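# Four arms move ball to other cup, reseat frame

## Task

Carry the ball into the cup on the other post, and set the frame back where it belongs, resting on its supports. Both must stay in place by themselves, not because a robot is holding them. When finished, open the grippers and pull the arms away.

## Robot and tools

Setup: four identical i2rt Big YAM arms named arm1, arm2, arm3 and arm4. Each has six joints, a two-finger gripper and a wrist camera. Two fixed room cameras, cam_high and cam_low, also watch the scene. The hand reaches roughly 1.0 m from the joint 1 axis when fully extended. Joints move at different speeds, so a change of posture can sweep the hand along a wide, curved path. Loose objects can occasionally be nudged by an outside push.

Frames: a single scene frame for everything, origin on the floor, +z up. The hand point is the midpoint between the fingertips; the hand z axis runs along the fingers, and the fingers open and close along its y axis. Foot poses are real but never printed. With joints 1 and 6 at 0 and the hand level and forward, the wrist camera sits above the hand looking at the fingertips.

Tool execute_actions: arguments actions and cameras. actions is a list holding exactly one action, or empty (an empty list only returns state and pictures). The action is an object keyed by arm name; each arm gets {"joints": {...}} with any subset of joint1_rad, joint2_rad, joint3_rad, joint4_rad, joint5_rad, joint6_rad (radians) and gripper_m (metres). All values are absolute targets per joint, not offsets. Ranges and done-tolerances: joint1_rad -2.879..2.879 (±0.045), turns the arm about its foot, positive counter-clockwise seen from above, 0 means unfolding toward where the foot faces; joint2_rad 0..3.141 (±0.14), shoulder, 0 has the upper arm pointing back about level, increasing lifts it up then forward; joint3_rad 0..3.019 (±0.09), elbow, 0 folds the forearm onto the upper arm, increasing opens it; joint4_rad -1.692..1.57 (±0.055), hand pitch, positive tips fingers up; joint5_rad -1.57..1.57 (±0.03), sideways hand swing, positive toward the arm's right; joint6_rad -2.094..2.094 (±0.035), hand roll, positive clockwise viewed from behind; gripper_m 0..0.093 (±0.003), fingertip gap, grip force roughly 50-62 N per pad, lower on some units. All arms named in one action start together and may finish at different times; one action lasts at most 15 s. An arm or joint left out may keep pushing to its previous target. Any unknown key or out-of-range number rejects the whole call and nothing moves. cameras: list of camera names (arm1_cam_wrist ... arm4_cam_wrist, cam_high, cam_low, or all); omitted/null/["all"] gives every camera, [] gives none. The pictures line lists image order.

Tool wait: seconds from 0 to 10; commands nothing new, returns state and images. Its time counts like motion until all robots are still.

Tool zoom_image: camera plus region [x0, y0, x1, y1] in pixels of that camera's latest full image, origin top-left, at most 504 x 504. Wrist images are 616x616; room images 896x504.

Tool finished_scene: scene (1 or 2). Irreversible; the robot first holds its last command, and the result says whether the goal was met and gives the next task. Replying with no tool call ends all remaining scenes. If resuming from a summary, first send an empty execute_actions to learn the current scene and task.

Reading results: joint_positions gives current angles; joint torques are total drive outputs per arm joint (no gripper), nonzero even in free air, offset, scaled and noisy, so treat them loosely. joint_status tells how each commanded motion ended: off_target (stopped short, may still push), contact_stop or time_out (target dropped, holds where it stopped; after time_out a joint may keep a target within 0.375, 0.375, 0.113, 0.225, 0.075, 0.3 rad of its position for joints 1-6 and keep pushing), not_followed (a safety check against self- or arm-arm collision withheld the arm targets; the gripper part still runs, and the arm may retry those targets on later actions). on_its_own lists what is acting without this call's command; its held at value is a target, not a position. To relieve a pushing joint, command its reported position. Very small target changes may not move a joint. A lifted load makes a joint sag. A stop in one result cancels the later execute_actions, wait and finished_scene calls in the same reply.

Cameras: calibration lines give K, distortion, image size and T_world_to_cam (scene frame to camera, metres) per camera; wrist poses are derived from reported joints and can be off by more than the stated calibration error. Room cameras may differ by up to about 2.3 degrees and 9 mm from the listed numbers.

Cautions: the arms do not stop on contact and can press hard. Two robots pressing hard together fails the run; a hard collision can too. The clearance check ignores fingers, gripper housings and wrist cameras and may react late. Nothing may leave the work area or fall to the floor. Avoid drops, slips, slams and heavy pushing. Holding loads heats motors, even while thinking: MOTOR HOT appears at 85 °C, and at 100 °C the arm goes limp (OVER-TEMPERATURE FAULT, joints report limit_stop_at_motor_heat; resend targets afterwards). Some heat carries into the next scene. Robots do not wait for each other.

Each tool is called as a command line: name --argument value for each argument, lists and objects as JSON in quotes; but a table of rows of numbers goes row by row, as --pt "numbers of a row", without its own name.

## Session

execute_actions --actions '[]'

Scene clock: 0.00 s.
Joint torques (N m, as the arm reports them, + toward a larger angle): no reading
arm1.joint_positions: joint1_rad=+0.271 joint2_rad=+0.515 joint3_rad=+1.402 joint4_rad=-1.147 joint5_rad=+0.038 joint6_rad=+0.348 gripper_m=+0.094
arm1.joint_status: not commanded
arm1.hand: x=+1.2496 y=-0.0575 z=+1.3992 quat_wxyz=(-0.185, -0.794, +0.024, +0.578) (m; scene frame)
arm2.joint_positions: joint1_rad=-0.100 joint2_rad=+0.533 joint3_rad=+1.452 joint4_rad=-1.482 joint5_rad=-0.227 joint6_rad=-0.328 gripper_m=+0.095
arm2.joint_status: not commanded
arm2.hand: x=-0.6212 y=+1.1294 z=+1.3722 quat_wxyz=(-0.426, -0.288, -0.820, +0.252) (m; scene frame)
arm3.joint_positions: joint1_rad=+0.210 joint2_rad=+0.489 joint3_rad=+1.435 joint4_rad=-1.504 joint5_rad=+0.289 joint6_rad=-0.249 gripper_m=+0.094
arm3.joint_status: not commanded
arm3.hand: x=-0.6274 y=-1.1397 z=+1.3282 quat_wxyz=(-0.485, +0.524, -0.691, -0.112) (m; scene frame)
arm4.joint_positions: joint1_rad=+0.210 joint2_rad=+0.625 joint3_rad=+1.407 joint4_rad=-1.462 joint5_rad=-0.018 joint6_rad=-0.099 gripper_m=+0.095
arm4.joint_status: not commanded
arm4.hand: x=+0.6570 y=+1.0596 z=+1.3419 quat_wxyz=(-0.238, -0.708, -0.553, +0.368) (m; scene frame)
pictures: arm1_cam_wrist, arm2_cam_wrist, arm3_cam_wrist, arm4_cam_wrist, cam_high, cam_low
Images, in order (width x height): arm1_cam_wrist 616x616, arm2_cam_wrist 616x616, arm3_cam_wrist 616x616, arm4_cam_wrist 616x616, cam_high 896x504, cam_low 896x504.

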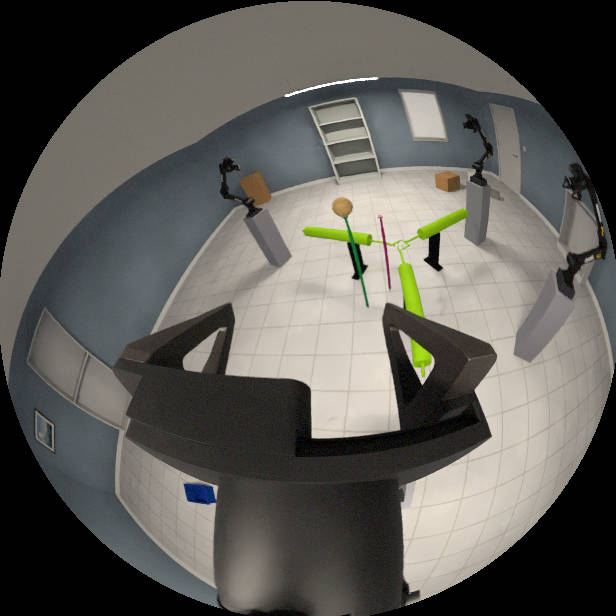

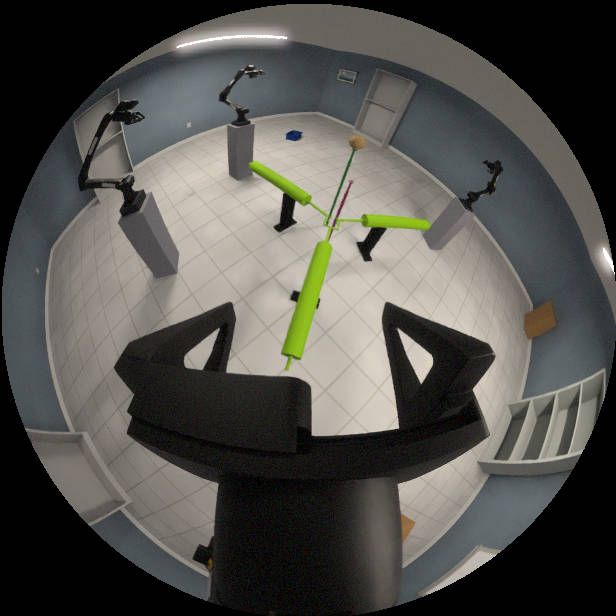

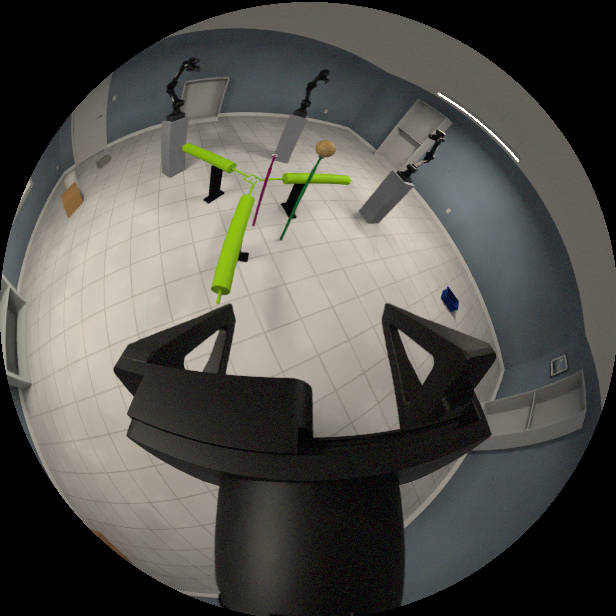

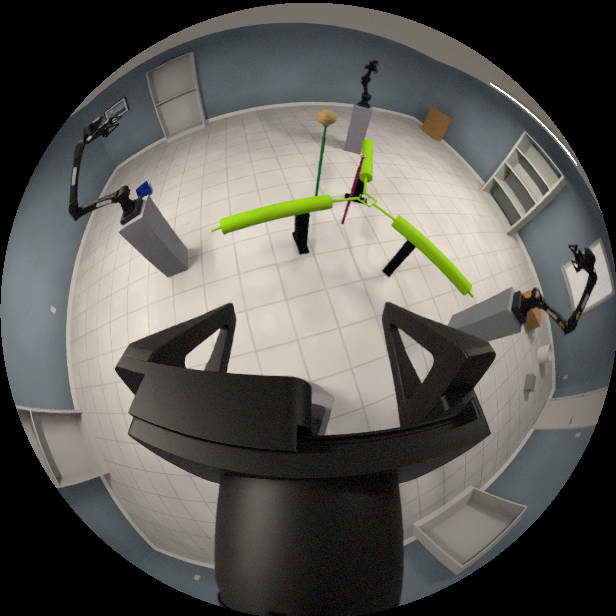

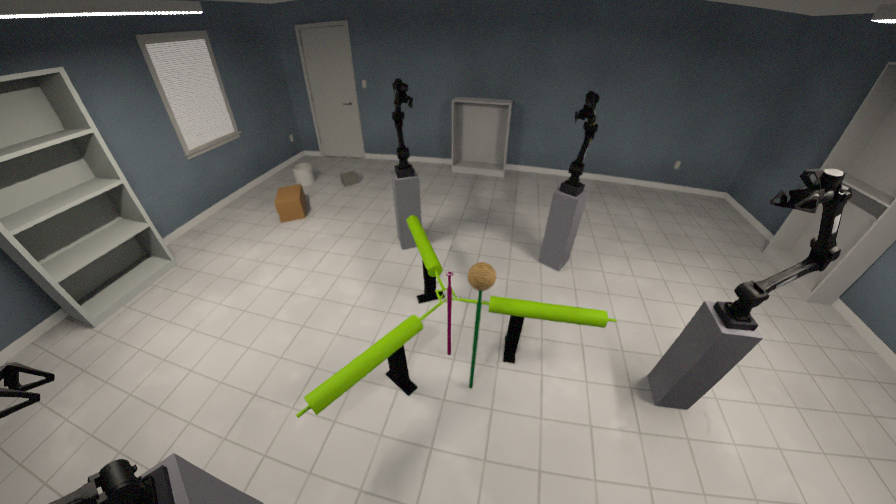

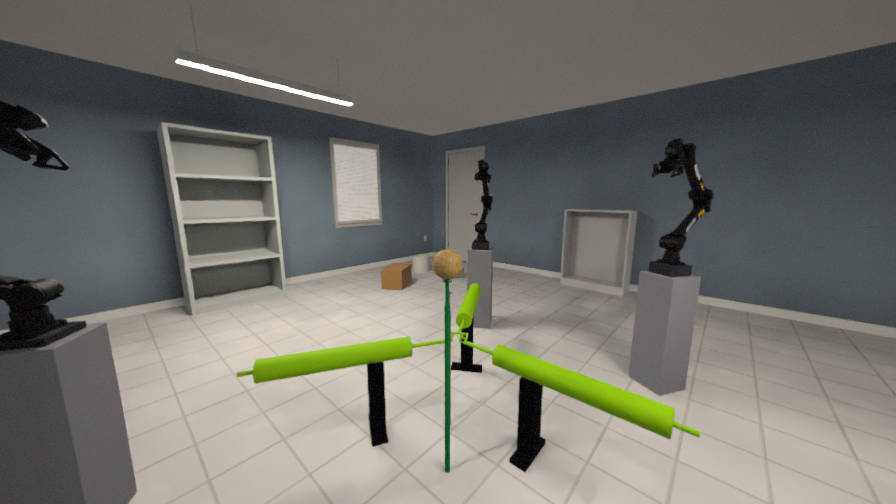

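zoom_image --camera "cam_high" --region '[380, 240, 560, 410]'

zoom_image --camera "cam_low" --region '[390, 240, 530, 380]'

zoom_image --camera "arm4_cam_wrist" --region '[290, 100, 420, 230]'

zoom_image --camera "arm1_cam_wrist" --region '[320, 190, 450, 320]'

Region (380, 240, 560, 410) of cam_high's 896x504 image, scaled by 2.800, with more detail than that image has.

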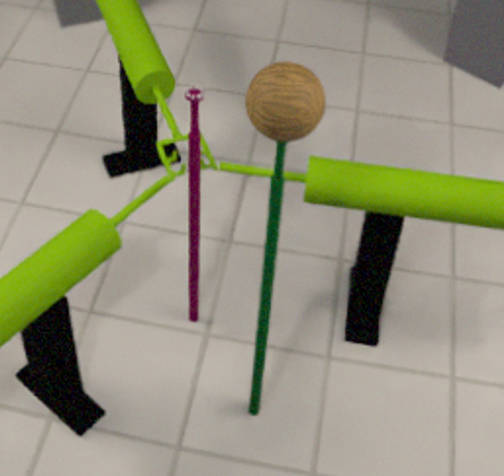

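Region (390, 240, 530, 380) of cam_low's 896x504 image, scaled by 3.600, with more detail than that image has.

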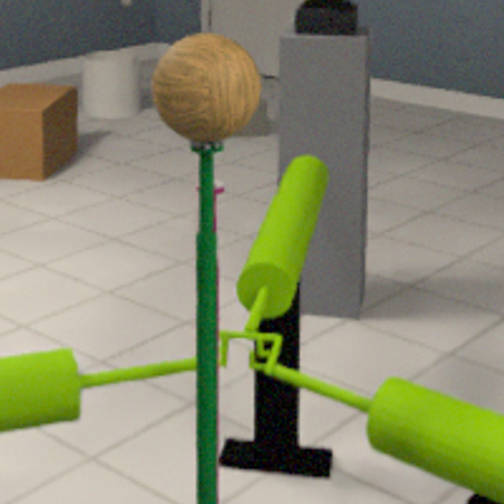

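Region (290, 100, 420, 230) of arm4_cam_wrist's 616x616 image, scaled by 3.877, with more detail than that image has.

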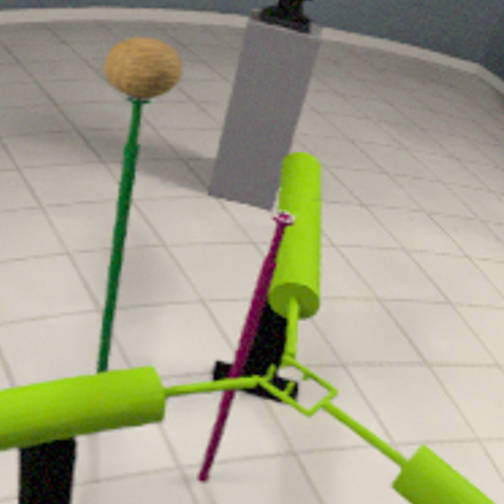

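Region (320, 190, 450, 320) of arm1_cam_wrist's 616x616 image, scaled by 3.877, with more detail than that image has.

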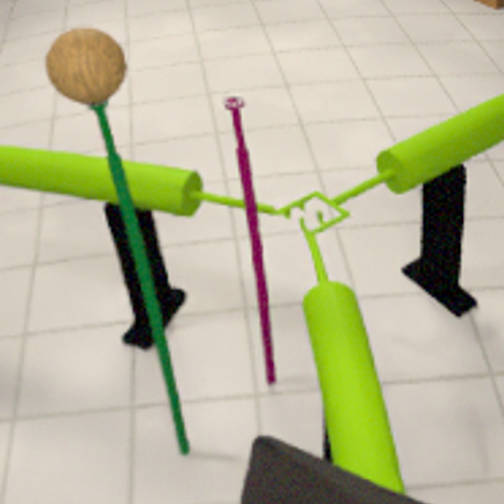

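execute_actions --actions '[{"arm1":{"joints":{"joint1_rad":0,"joint2_rad":1.0,"joint3_rad":1.0,"joint4_rad":-1.57,"joint5_rad":0,"joint6_rad":0}},"arm2":{"joints":{"joint1_rad":0,"joint2_rad":1.57,"joint3_rad":1.0,"joint4_rad":-1.0,"joint5_rad":0,"joint6_rad":0}},"arm3":{"joints":{"joint1_rad":0,"joint2_rad":1.57,"joint3_rad":1.57,"joint4_rad":-1.57,"joint5_rad":0,"joint6_rad":0}},"arm4":{"joints":{"joint1_rad":-0.2,"joint2_rad":2.2,"joint3_rad":2.6,"joint4_rad":-1.0,"joint5_rad":0,"joint6_rad":0}}}]'

execute_actions --actions '[{"arm1":{"joints":{"joint1_rad":-0.4,"joint2_rad":1.57,"joint3_rad":1.0,"joint4_rad":-1.0}},"arm2":{"joints":{"joint1_rad":0.4,"joint4_rad":-0.4}},"arm3":{"joints":{"joint1_rad":0.4,"joint3_rad":1.0,"joint4_rad":-1.0}}}]' --cameras '["arm4_cam_wrist"]'

Scene clock: 33.13 s.
Joint torques (N m, as the arm reports them, + toward a larger angle): arm1=[-0.25 -4.93  9.53 -0.06 -0.27 -0.15] | arm2=[ 1.31 -9.15  8.73  1.06  0.07  0.11] | arm3=[ -3.19 -13.02   8.77   0.09  -0.19   0.3 ] | arm4=[  0.39 -26.61  15.97   2.29   0.22   0.13]
arm1.joint_positions: joint1_rad=+0.003 joint2_rad=+1.006 joint3_rad=+0.977 joint4_rad=-1.555 joint5_rad=+0.002 joint6_rad=+0.007 gripper_m=+0.094
arm1.joint_status: all done
arm1.hand: x=+1.1940 y=-0.0122 z=+1.0195 quat_wxyz=(+0.001, -1.000, -0.022, -0.010) (m; scene frame)
arm2.joint_positions: joint1_rad=-0.012 joint2_rad=+1.558 joint3_rad=+0.986 joint4_rad=-1.020 joint5_rad=-0.005 joint6_rad=-0.013 gripper_m=+0.095
arm2.joint_status: all done
arm2.hand: x=-0.5240 y=+0.9099 z=+0.8768 quat_wxyz=(+0.004, -0.494, -0.869, -0.002) (m; scene frame)
arm3.joint_positions: joint1_rad=+0.013 joint2_rad=+1.569 joint3_rad=+1.547 joint4_rad=-1.562 joint5_rad=+0.002 joint6_rad=-0.017 gripper_m=+0.094
arm3.joint_status: all done
arm3.hand: x=-0.4767 y=-0.8607 z=+1.0332 quat_wxyz=(+0.004, +0.492, -0.870, +0.002) (m; scene frame)
arm4.joint_positions: joint1_rad=-0.199 joint2_rad=+2.196 joint3_rad=+2.544 joint4_rad=-1.013 joint5_rad=-0.003 joint6_rad=-0.010 gripper_m=+0.095
arm4.joint_status: all done
arm4.hand: x=+0.1401 y=+0.6463 z=+1.2070 quat_wxyz=(-0.176, -0.822, -0.356, +0.409) (m; scene frame)
pictures: arm1_cam_wrist, arm2_cam_wrist, arm3_cam_wrist, arm4_cam_wrist, cam_high, cam_low
camera_calibration (this result's frames):
arm1_cam_wrist: T_world_to_cam=[[-0.0484304, 0.998341, 0.0311261, 0.0331746], [0.795056, 0.0196683, 0.606217, -1.56171], [0.604599, 0.0541064, -0.79469, 0.210092], [0, 0, 0, 1]] pos_world=[1.11623, -0.0137708, 1.11266]
arm2_cam_wrist: T_world_to_cam=[[-0.859779, -0.510611, 0.00751529, 0.00778315], [-0.403826, 0.688833, 0.602025, -1.36602], [-0.312577, 0.514573, -0.798442, 0.188972], [0, 0, 0, 1]] pos_world=[-0.485877, 0.847696, 0.973205]
arm3_cam_wrist: T_world_to_cam=[[0.854158, -0.51995, 0.00811526, -0.0510905], [-0.423235, -0.686041, 0.591793, -1.39556], [-0.302136, -0.50892, -0.806049, 0.371929], [0, 0, 0, 1]] pos_world=[-0.43464, -0.794697, 1.12609]
arm4_cam_wrist: T_world_to_cam=[[-0.724902, 0.688805, -0.00800729, -0.331065], [0.658331, 0.689316, -0.302398, -0.163581], [-0.202773, -0.22448, -0.953148, 1.44479], [0, 0, 0, 1]] pos_world=[0.160666, 0.665125, 1.32498]
Images, in order (width x height): arm1_cam_wrist 616x616, arm2_cam_wrist 616x616, arm3_cam_wrist 616x616, arm4_cam_wrist 616x616, cam_high 896x504, cam_low 896x504.

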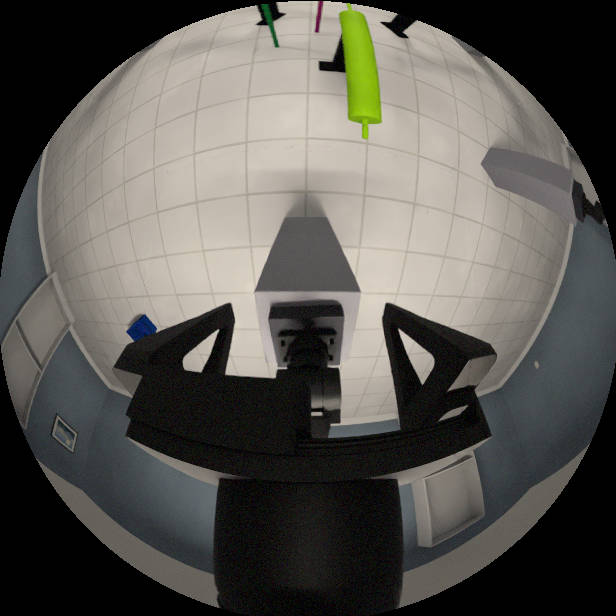

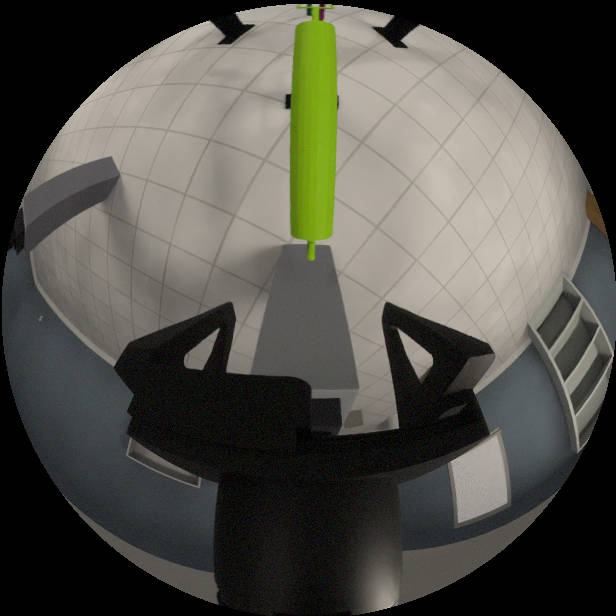

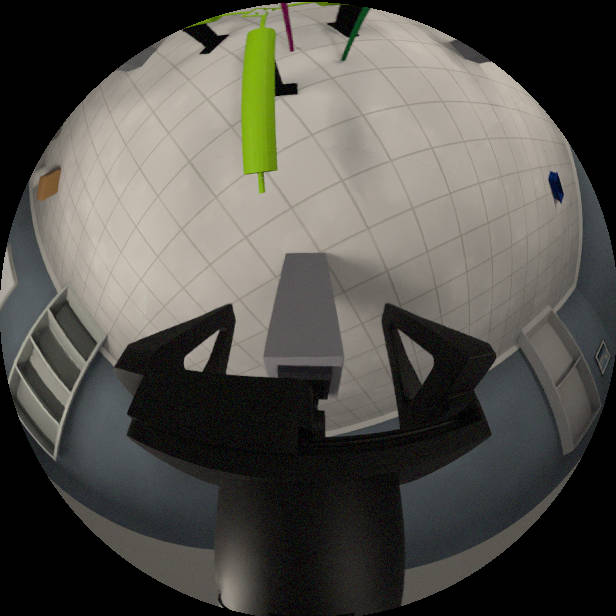

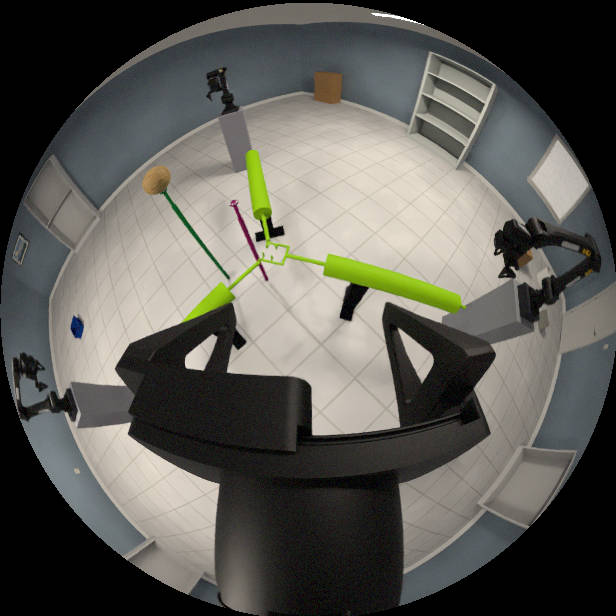

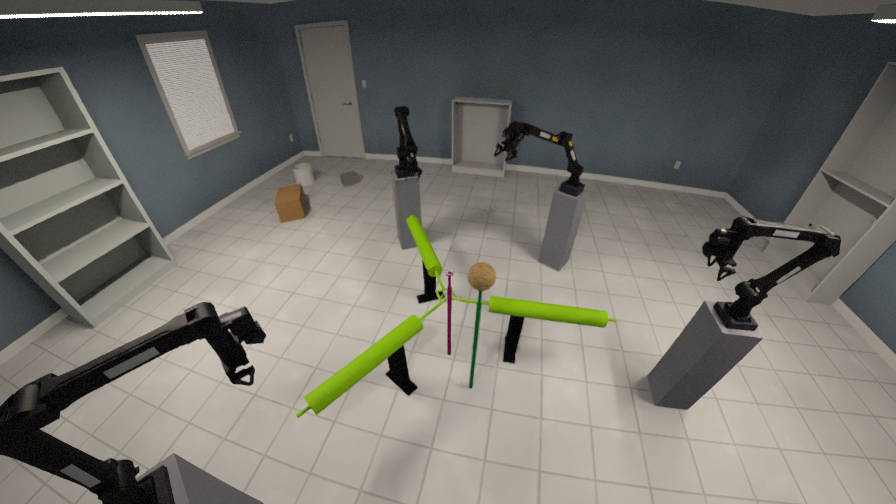

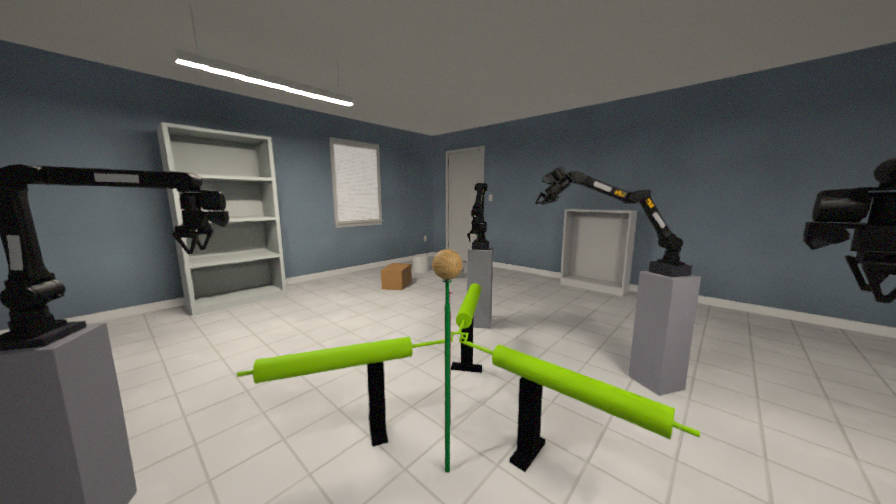

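Scene clock: 34.47 s.
Joint torques (N m, as the arm reports them, + toward a larger angle): arm1=[  0.32 -12.     8.2    0.99  -0.22  -0.14] | arm2=[ -0.18 -10.14   9.73   2.15  -0.06   0.1 ] | arm3=[ -3.38 -11.52   6.62   0.93   0.     0.28] | arm4=[  0.35 -26.71  15.96   2.22   0.22   0.13]
arm1.joint_positions: joint1_rad=-0.406 joint2_rad=+1.568 joint3_rad=+0.977 joint4_rad=-1.016 joint5_rad=+0.001 joint6_rad=+0.006 gripper_m=+0.094
arm1.joint_status: all done
arm1.hand: x=+1.0783 y=+0.1395 z=+0.8398 quat_wxyz=(-0.002, -0.983, +0.181, -0.021) (m; scene frame)
arm2.joint_positions: joint1_rad=+0.409 joint2_rad=+1.558 joint3_rad=+0.986 joint4_rad=-0.428 joint5_rad=-0.002 joint6_rad=-0.011 gripper_m=+0.095
arm2.joint_status: all done
arm2.hand: x=-0.2882 y=+0.9417 z=+0.9156 quat_wxyz=(-0.271, -0.288, -0.914, +0.094) (m; scene frame)
arm3.joint_positions: joint1_rad=+0.415 joint2_rad=+1.569 joint3_rad=+0.993 joint4_rad=-1.010 joint5_rad=-0.002 joint6_rad=-0.015 gripper_m=+0.094
arm3.joint_status: all done
arm3.hand: x=-0.6619 y=-0.8553 z=+0.8336 quat_wxyz=(+0.005, +0.656, -0.755, +0.002) (m; scene frame)
arm4.joint_positions: joint1_rad=-0.199 joint2_rad=+2.196 joint3_rad=+2.544 joint4_rad=-1.013 joint5_rad=-0.003 joint6_rad=-0.010 gripper_m=+0.095
arm4.joint_status: not commanded
arm4.hand: x=+0.1401 y=+0.6463 z=+1.2070 quat_wxyz=(-0.176, -0.822, -0.356, +0.409) (m; scene frame)
pictures: arm4_cam_wrist
camera_calibration (this result's frames):
arm4_cam_wrist: T_world_to_cam=[[-0.724902, 0.688805, -0.00800729, -0.331065], [0.658331, 0.689316, -0.302398, -0.163581], [-0.202773, -0.22448, -0.953148, 1.44479], [0, 0, 0, 1]] pos_world=[0.160666, 0.665125, 1.32498]
Images, in order (width x height): arm4_cam_wrist 616x616.

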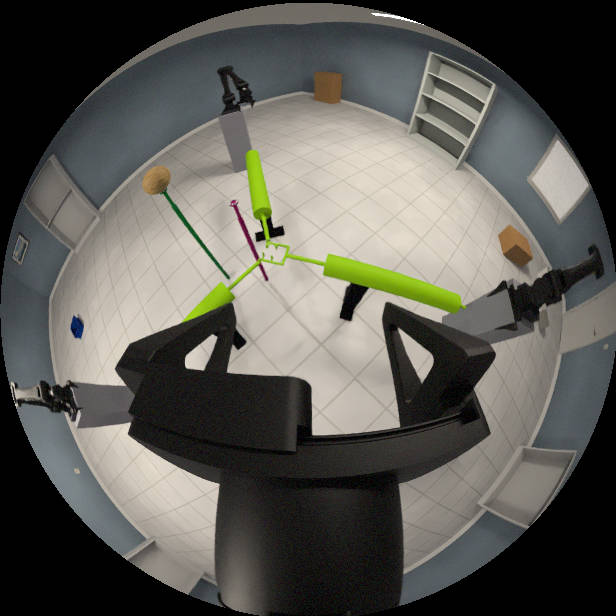

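zoom_image --camera "arm4_cam_wrist" --region '[215, 185, 315, 285]'

execute_actions --actions '[{"arm1":{"joints":{"joint1_rad":-0.36,"joint2_rad":2.337,"joint3_rad":1.36,"joint4_rad":-0.575,"joint6_rad":-0.33}},"arm2":{"joints":{"joint1_rad":-0.065,"joint2_rad":2.24,"joint3_rad":0.565,"joint4_rad":0.114,"joint6_rad":-0.07}},"arm3":{"joints":{"joint1_rad":0.262,"joint2_rad":2.333,"joint3_rad":1.40,"joint4_rad":-0.62,"joint6_rad":0.2}},"arm4":{"joints":{"joint1_rad":0.1,"joint2_rad":1.6,"joint3_rad":2.4,"joint4_rad":-0.9}}}]'

Region (215, 185, 315, 285) of arm4_cam_wrist's 616x616 image, scaled by 5.040, with more detail than that image has.

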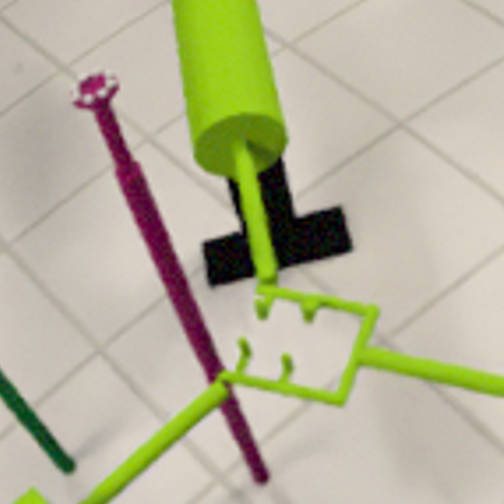

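Scene clock: 58.17 s.
Joint torques (N m, as the arm reports them, + toward a larger angle): arm1=[ -0.09 -21.26   5.46   0.91  -0.25  -0.14] | arm2=[ 0.38 -8.66 -0.59  1.12 -0.16 -0.11] | arm3=[ -1.57 -20.8    5.37   0.6   -0.07   0.3 ] | arm4=[  0.74 -15.23   9.52   2.38   0.09   0.11]
arm1.joint_positions: joint1_rad=-0.360 joint2_rad=+2.353 joint3_rad=+1.344 joint4_rad=-0.588 joint5_rad=+0.001 joint6_rad=-0.323 gripper_m=+0.094
arm1.joint_status: all done
arm1.hand: x=+0.9435 y=+0.1641 z=+0.5701 quat_wxyz=(-0.004, -1.000, -0.006, -0.016) (m; scene frame)
arm2.joint_positions: joint1_rad=-0.064 joint2_rad=+2.226 joint3_rad=+0.561 joint4_rad=+0.095 joint5_rad=+0.000 joint6_rad=-0.057 gripper_m=+0.095
arm2.joint_status: all done
arm2.hand: x=-0.6017 y=+1.0109 z=+0.5811 quat_wxyz=(-0.005, -0.497, -0.867, +0.006) (m; scene frame)
arm3.joint_positions: joint1_rad=+0.255 joint2_rad=+2.349 joint3_rad=+1.381 joint4_rad=-0.623 joint5_rad=+0.000 joint6_rad=+0.183 gripper_m=+0.094
arm3.joint_status: all done
arm3.hand: x=-0.5549 y=-0.7347 z=+0.5705 quat_wxyz=(+0.007, +0.511, -0.860, +0.005) (m; scene frame)
arm4.joint_positions: joint1_rad=+0.094 joint2_rad=+1.603 joint3_rad=+2.392 joint4_rad=-0.911 joint5_rad=+0.000 joint6_rad=-0.008 gripper_m=+0.095
arm4.joint_status: all done
arm4.hand: x=+0.4524 y=+0.7185 z=+1.5746 quat_wxyz=(-0.347, -0.632, -0.392, +0.572) (m; scene frame)
pictures: arm1_cam_wrist, arm2_cam_wrist, arm3_cam_wrist, arm4_cam_wrist, cam_high, cam_low
camera_calibration (this result's frames):
arm1_cam_wrist: T_world_to_cam=[[-0.0162002, 0.999637, 0.0215168, -0.166059], [0.788148, -0.00047529, 0.615486, -1.08909], [0.615273, 0.0269294, -0.787854, -0.0146408], [0, 0, 0, 1]] pos_world=[0.864681, 0.165875, 0.662357]
arm2_cam_wrist: T_world_to_cam=[[-0.863857, -0.503578, 0.012677, -0.0178101], [-0.40244, 0.705059, 0.583896, -1.29399], [-0.302975, 0.4993, -0.81173, -0.0944845], [0, 0, 0, 1]] pos_world=[-0.564765, 0.950547, 0.679085]
arm3_cam_wrist: T_world_to_cam=[[0.875605, -0.48292, 0.010155, 0.122917], [-0.392337, -0.698788, 0.598136, -1.06422], [-0.281756, -0.527716, -0.80133, 0.0342042], [0, 0, 0, 1]] pos_world=[-0.515524, -0.666257, 0.662711]
arm4_cam_wrist: T_world_to_cam=[[-0.89239, 0.451258, -0.00232238, 0.0860862], [0.299351, 0.588118, -0.751336, 0.63423], [-0.337681, -0.67118, -0.659916, 1.79498], [0, 0, 0, 1]] pos_world=[0.493095, 0.792906, 1.66126]
Images, in order (width x height): arm1_cam_wrist 616x616, arm2_cam_wrist 616x616, arm3_cam_wrist 616x616, arm4_cam_wrist 616x616, cam_high 896x504, cam_low 896x504.

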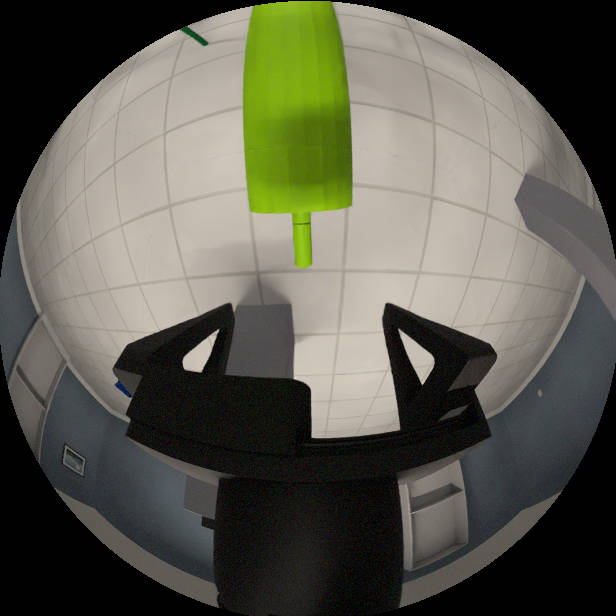

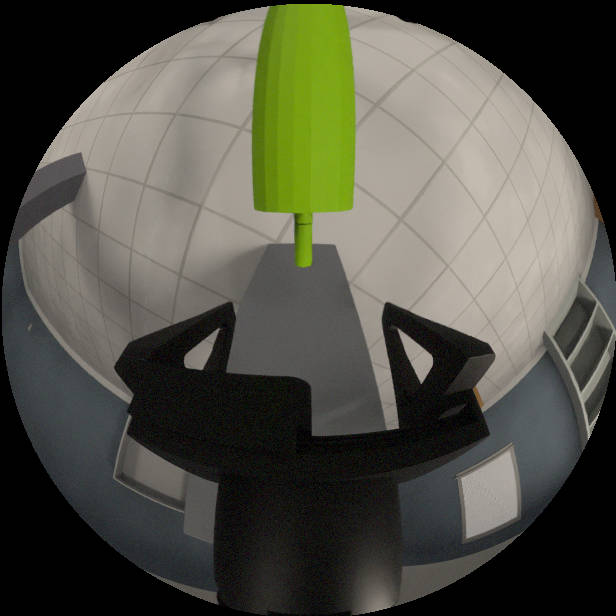

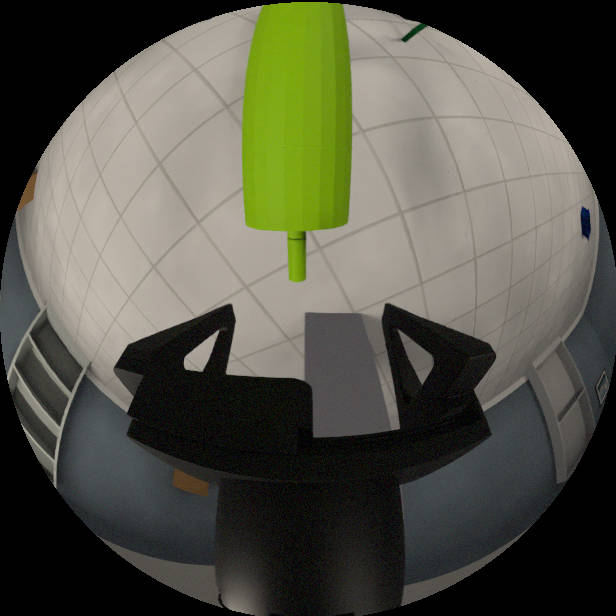

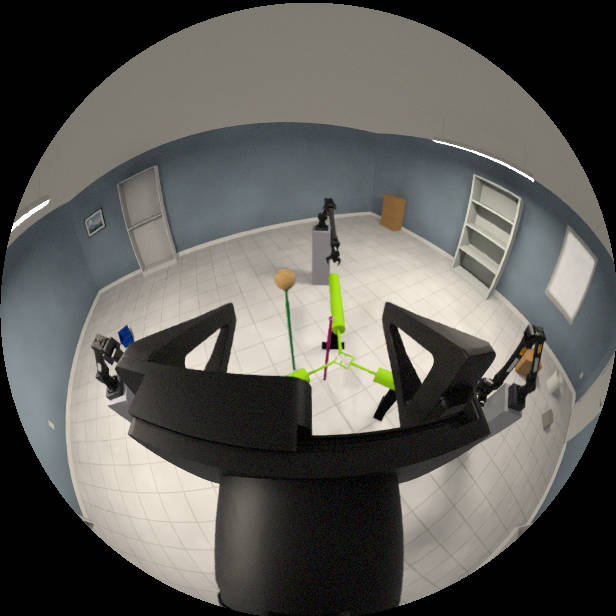

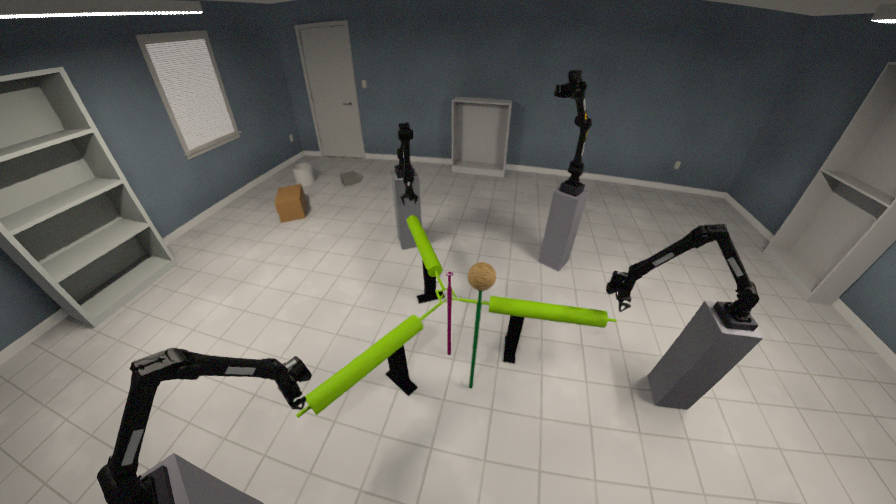

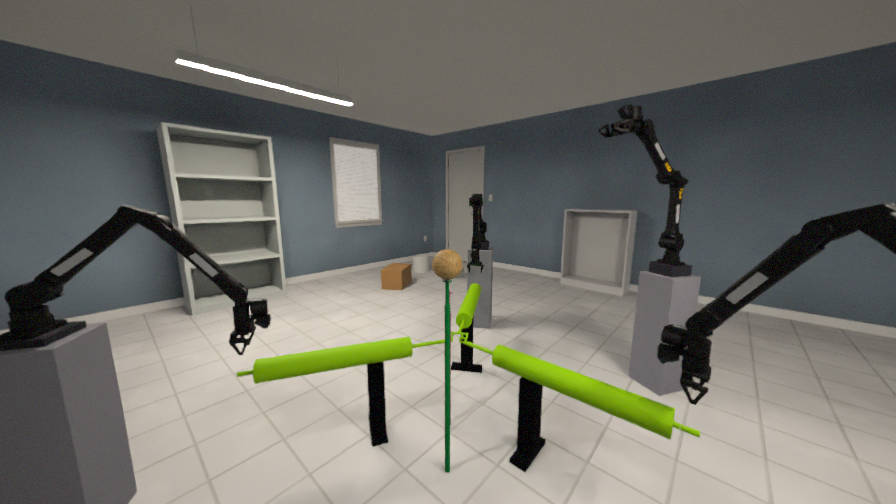

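execute_actions --actions '[{"arm1":{"joints":{"joint1_rad":-0.35,"joint2_rad":2.665,"joint3_rad":1.51,"joint4_rad":-0.36}},"arm2":{"joints":{"joint1_rad":-0.05,"joint2_rad":2.75,"joint3_rad":0.84,"joint4_rad":0.36}},"arm3":{"joints":{"joint1_rad":0.28,"joint2_rad":2.645,"joint3_rad":1.515,"joint4_rad":-0.40,"joint6_rad":0.23}}}]' --cameras '["arm1_cam_wrist","arm2_cam_wrist","arm3_cam_wrist","cam_low"]'

Scene clock: 71.43 s.
Joint torques (N m, as the arm reports them, + toward a larger angle): arm1=[ -0.34 -14.2    3.69   1.17   0.57  -0.18] | arm2=[ 1.33  0.57 -0.41  0.24  1.14 -0.2 ] | arm3=[ -0.97 -15.75   3.19   0.77  -0.84   0.31] | arm4=[  0.78 -14.75   9.51   2.34   0.09   0.11]
arm1.joint_positions: joint1_rad=-0.346 joint2_rad=+2.570 joint3_rad=+1.518 joint4_rad=-0.371 joint5_rad=-0.018 joint6_rad=-0.319 gripper_m=+0.094
arm1.joint_status: all done
arm1.hand: x=+0.8752 y=+0.1738 z=+0.4908 quat_wxyz=(+0.014, -0.997, -0.012, +0.069) (m; scene frame)
arm2.joint_positions: joint1_rad=-0.062 joint2_rad=+2.561 joint3_rad=+0.832 joint4_rad=+0.378 joint5_rad=-0.034 joint6_rad=-0.046 gripper_m=+0.095
arm2.joint_status: joint2_rad time_out (moved +0.335 of +0.524); the others done
arm2.on_its_own: joint2_rad reads +2.561 and still pushes toward +2.750 since a time_out
arm2.hand: x=-0.5507 y=+0.9248 z=+0.4835 quat_wxyz=(-0.106, -0.496, -0.861, +0.051) (m; scene frame)
arm3.joint_positions: joint1_rad=+0.264 joint2_rad=+2.582 joint3_rad=+1.526 joint4_rad=-0.401 joint5_rad=+0.018 joint6_rad=+0.212 gripper_m=+0.094
arm3.joint_status: all done
arm3.hand: x=-0.5422 y=-0.6887 z=+0.4758 quat_wxyz=(-0.049, +0.501, -0.863, -0.033) (m; scene frame)
arm4.joint_positions: joint1_rad=+0.094 joint2_rad=+1.603 joint3_rad=+2.392 joint4_rad=-0.911 joint5_rad=+0.000 joint6_rad=-0.008 gripper_m=+0.095
arm4.joint_status: not commanded
arm4.hand: x=+0.4524 y=+0.7185 z=+1.5746 quat_wxyz=(-0.347, -0.632, -0.392, +0.572) (m; scene frame)
pictures: arm1_cam_wrist, arm2_cam_wrist, arm3_cam_wrist, cam_low
camera_calibration (this result's frames):
arm1_cam_wrist: T_world_to_cam=[[-0.0209672, 0.998075, 0.0583697, -0.188848], [0.881774, -0.00905534, 0.471584, -0.996305], [0.471205, 0.0613567, -0.879887, 0.129903], [0, 0, 0, 1]] pos_world=[0.813346, 0.171492, 0.595164]
arm2_cam_wrist: T_world_to_cam=[[-0.865502, -0.500785, -0.0109398, -0.00796928], [-0.464359, 0.793975, 0.392395, -1.17953], [-0.18782, 0.344699, -0.919732, 0.143369], [0, 0, 0, 1]] pos_world=[-0.527697, 0.88311, 0.594617]
arm3_cam_wrist: T_world_to_cam=[[0.864994, -0.501782, -0.000630715, 0.121386], [-0.438709, -0.756875, 0.484432, -0.981497], [-0.243557, -0.418754, -0.874828, 0.116925], [0, 0, 0, 1]] pos_world=[-0.507112, -0.632998, 0.577835]
Images, in order (width x height): arm1_cam_wrist 616x616, arm2_cam_wrist 616x616, arm3_cam_wrist 616x616, cam_low 896x504.

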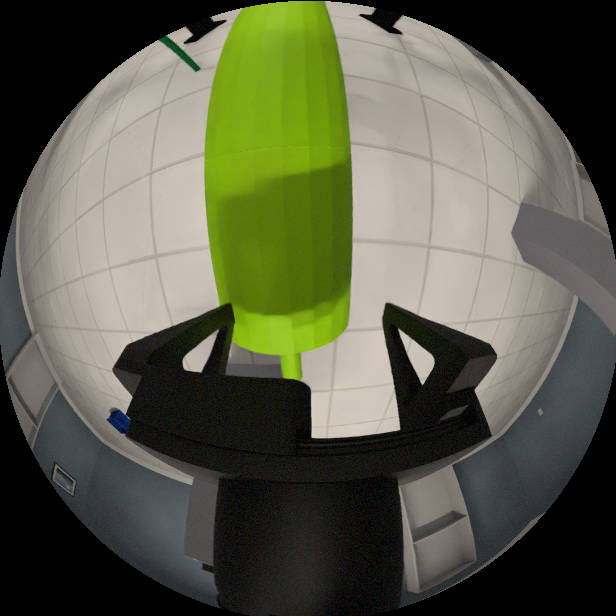

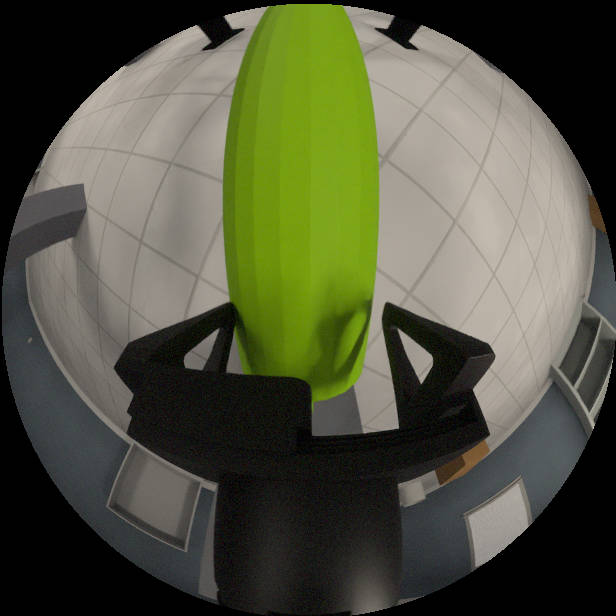

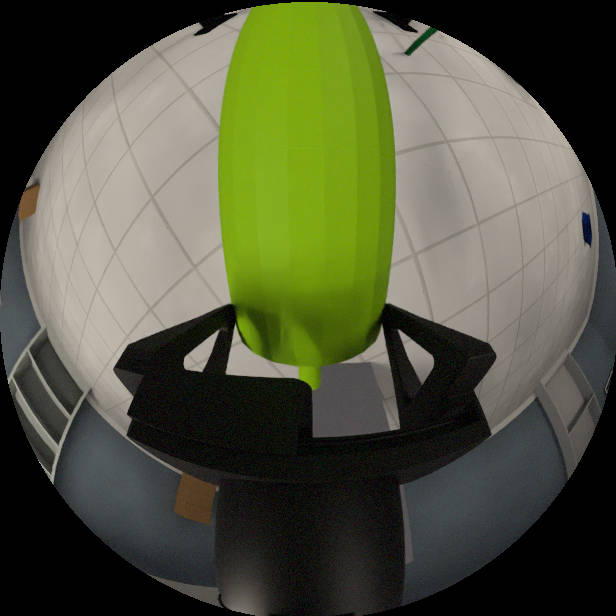

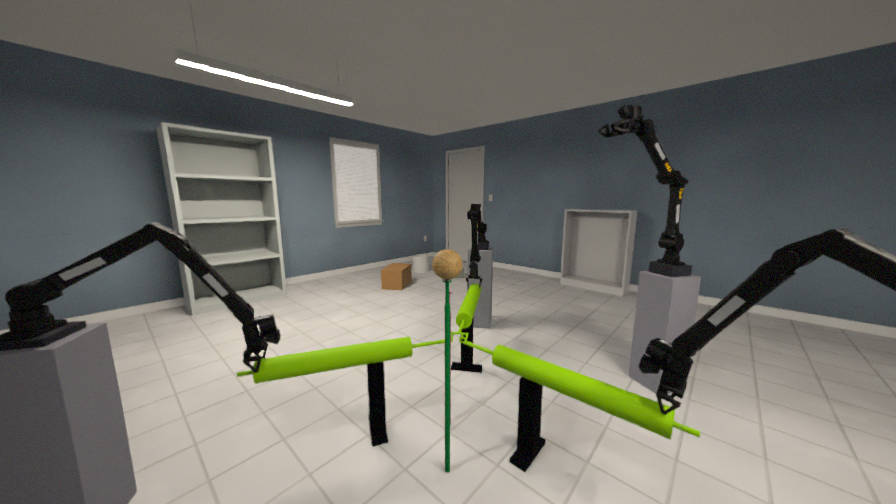

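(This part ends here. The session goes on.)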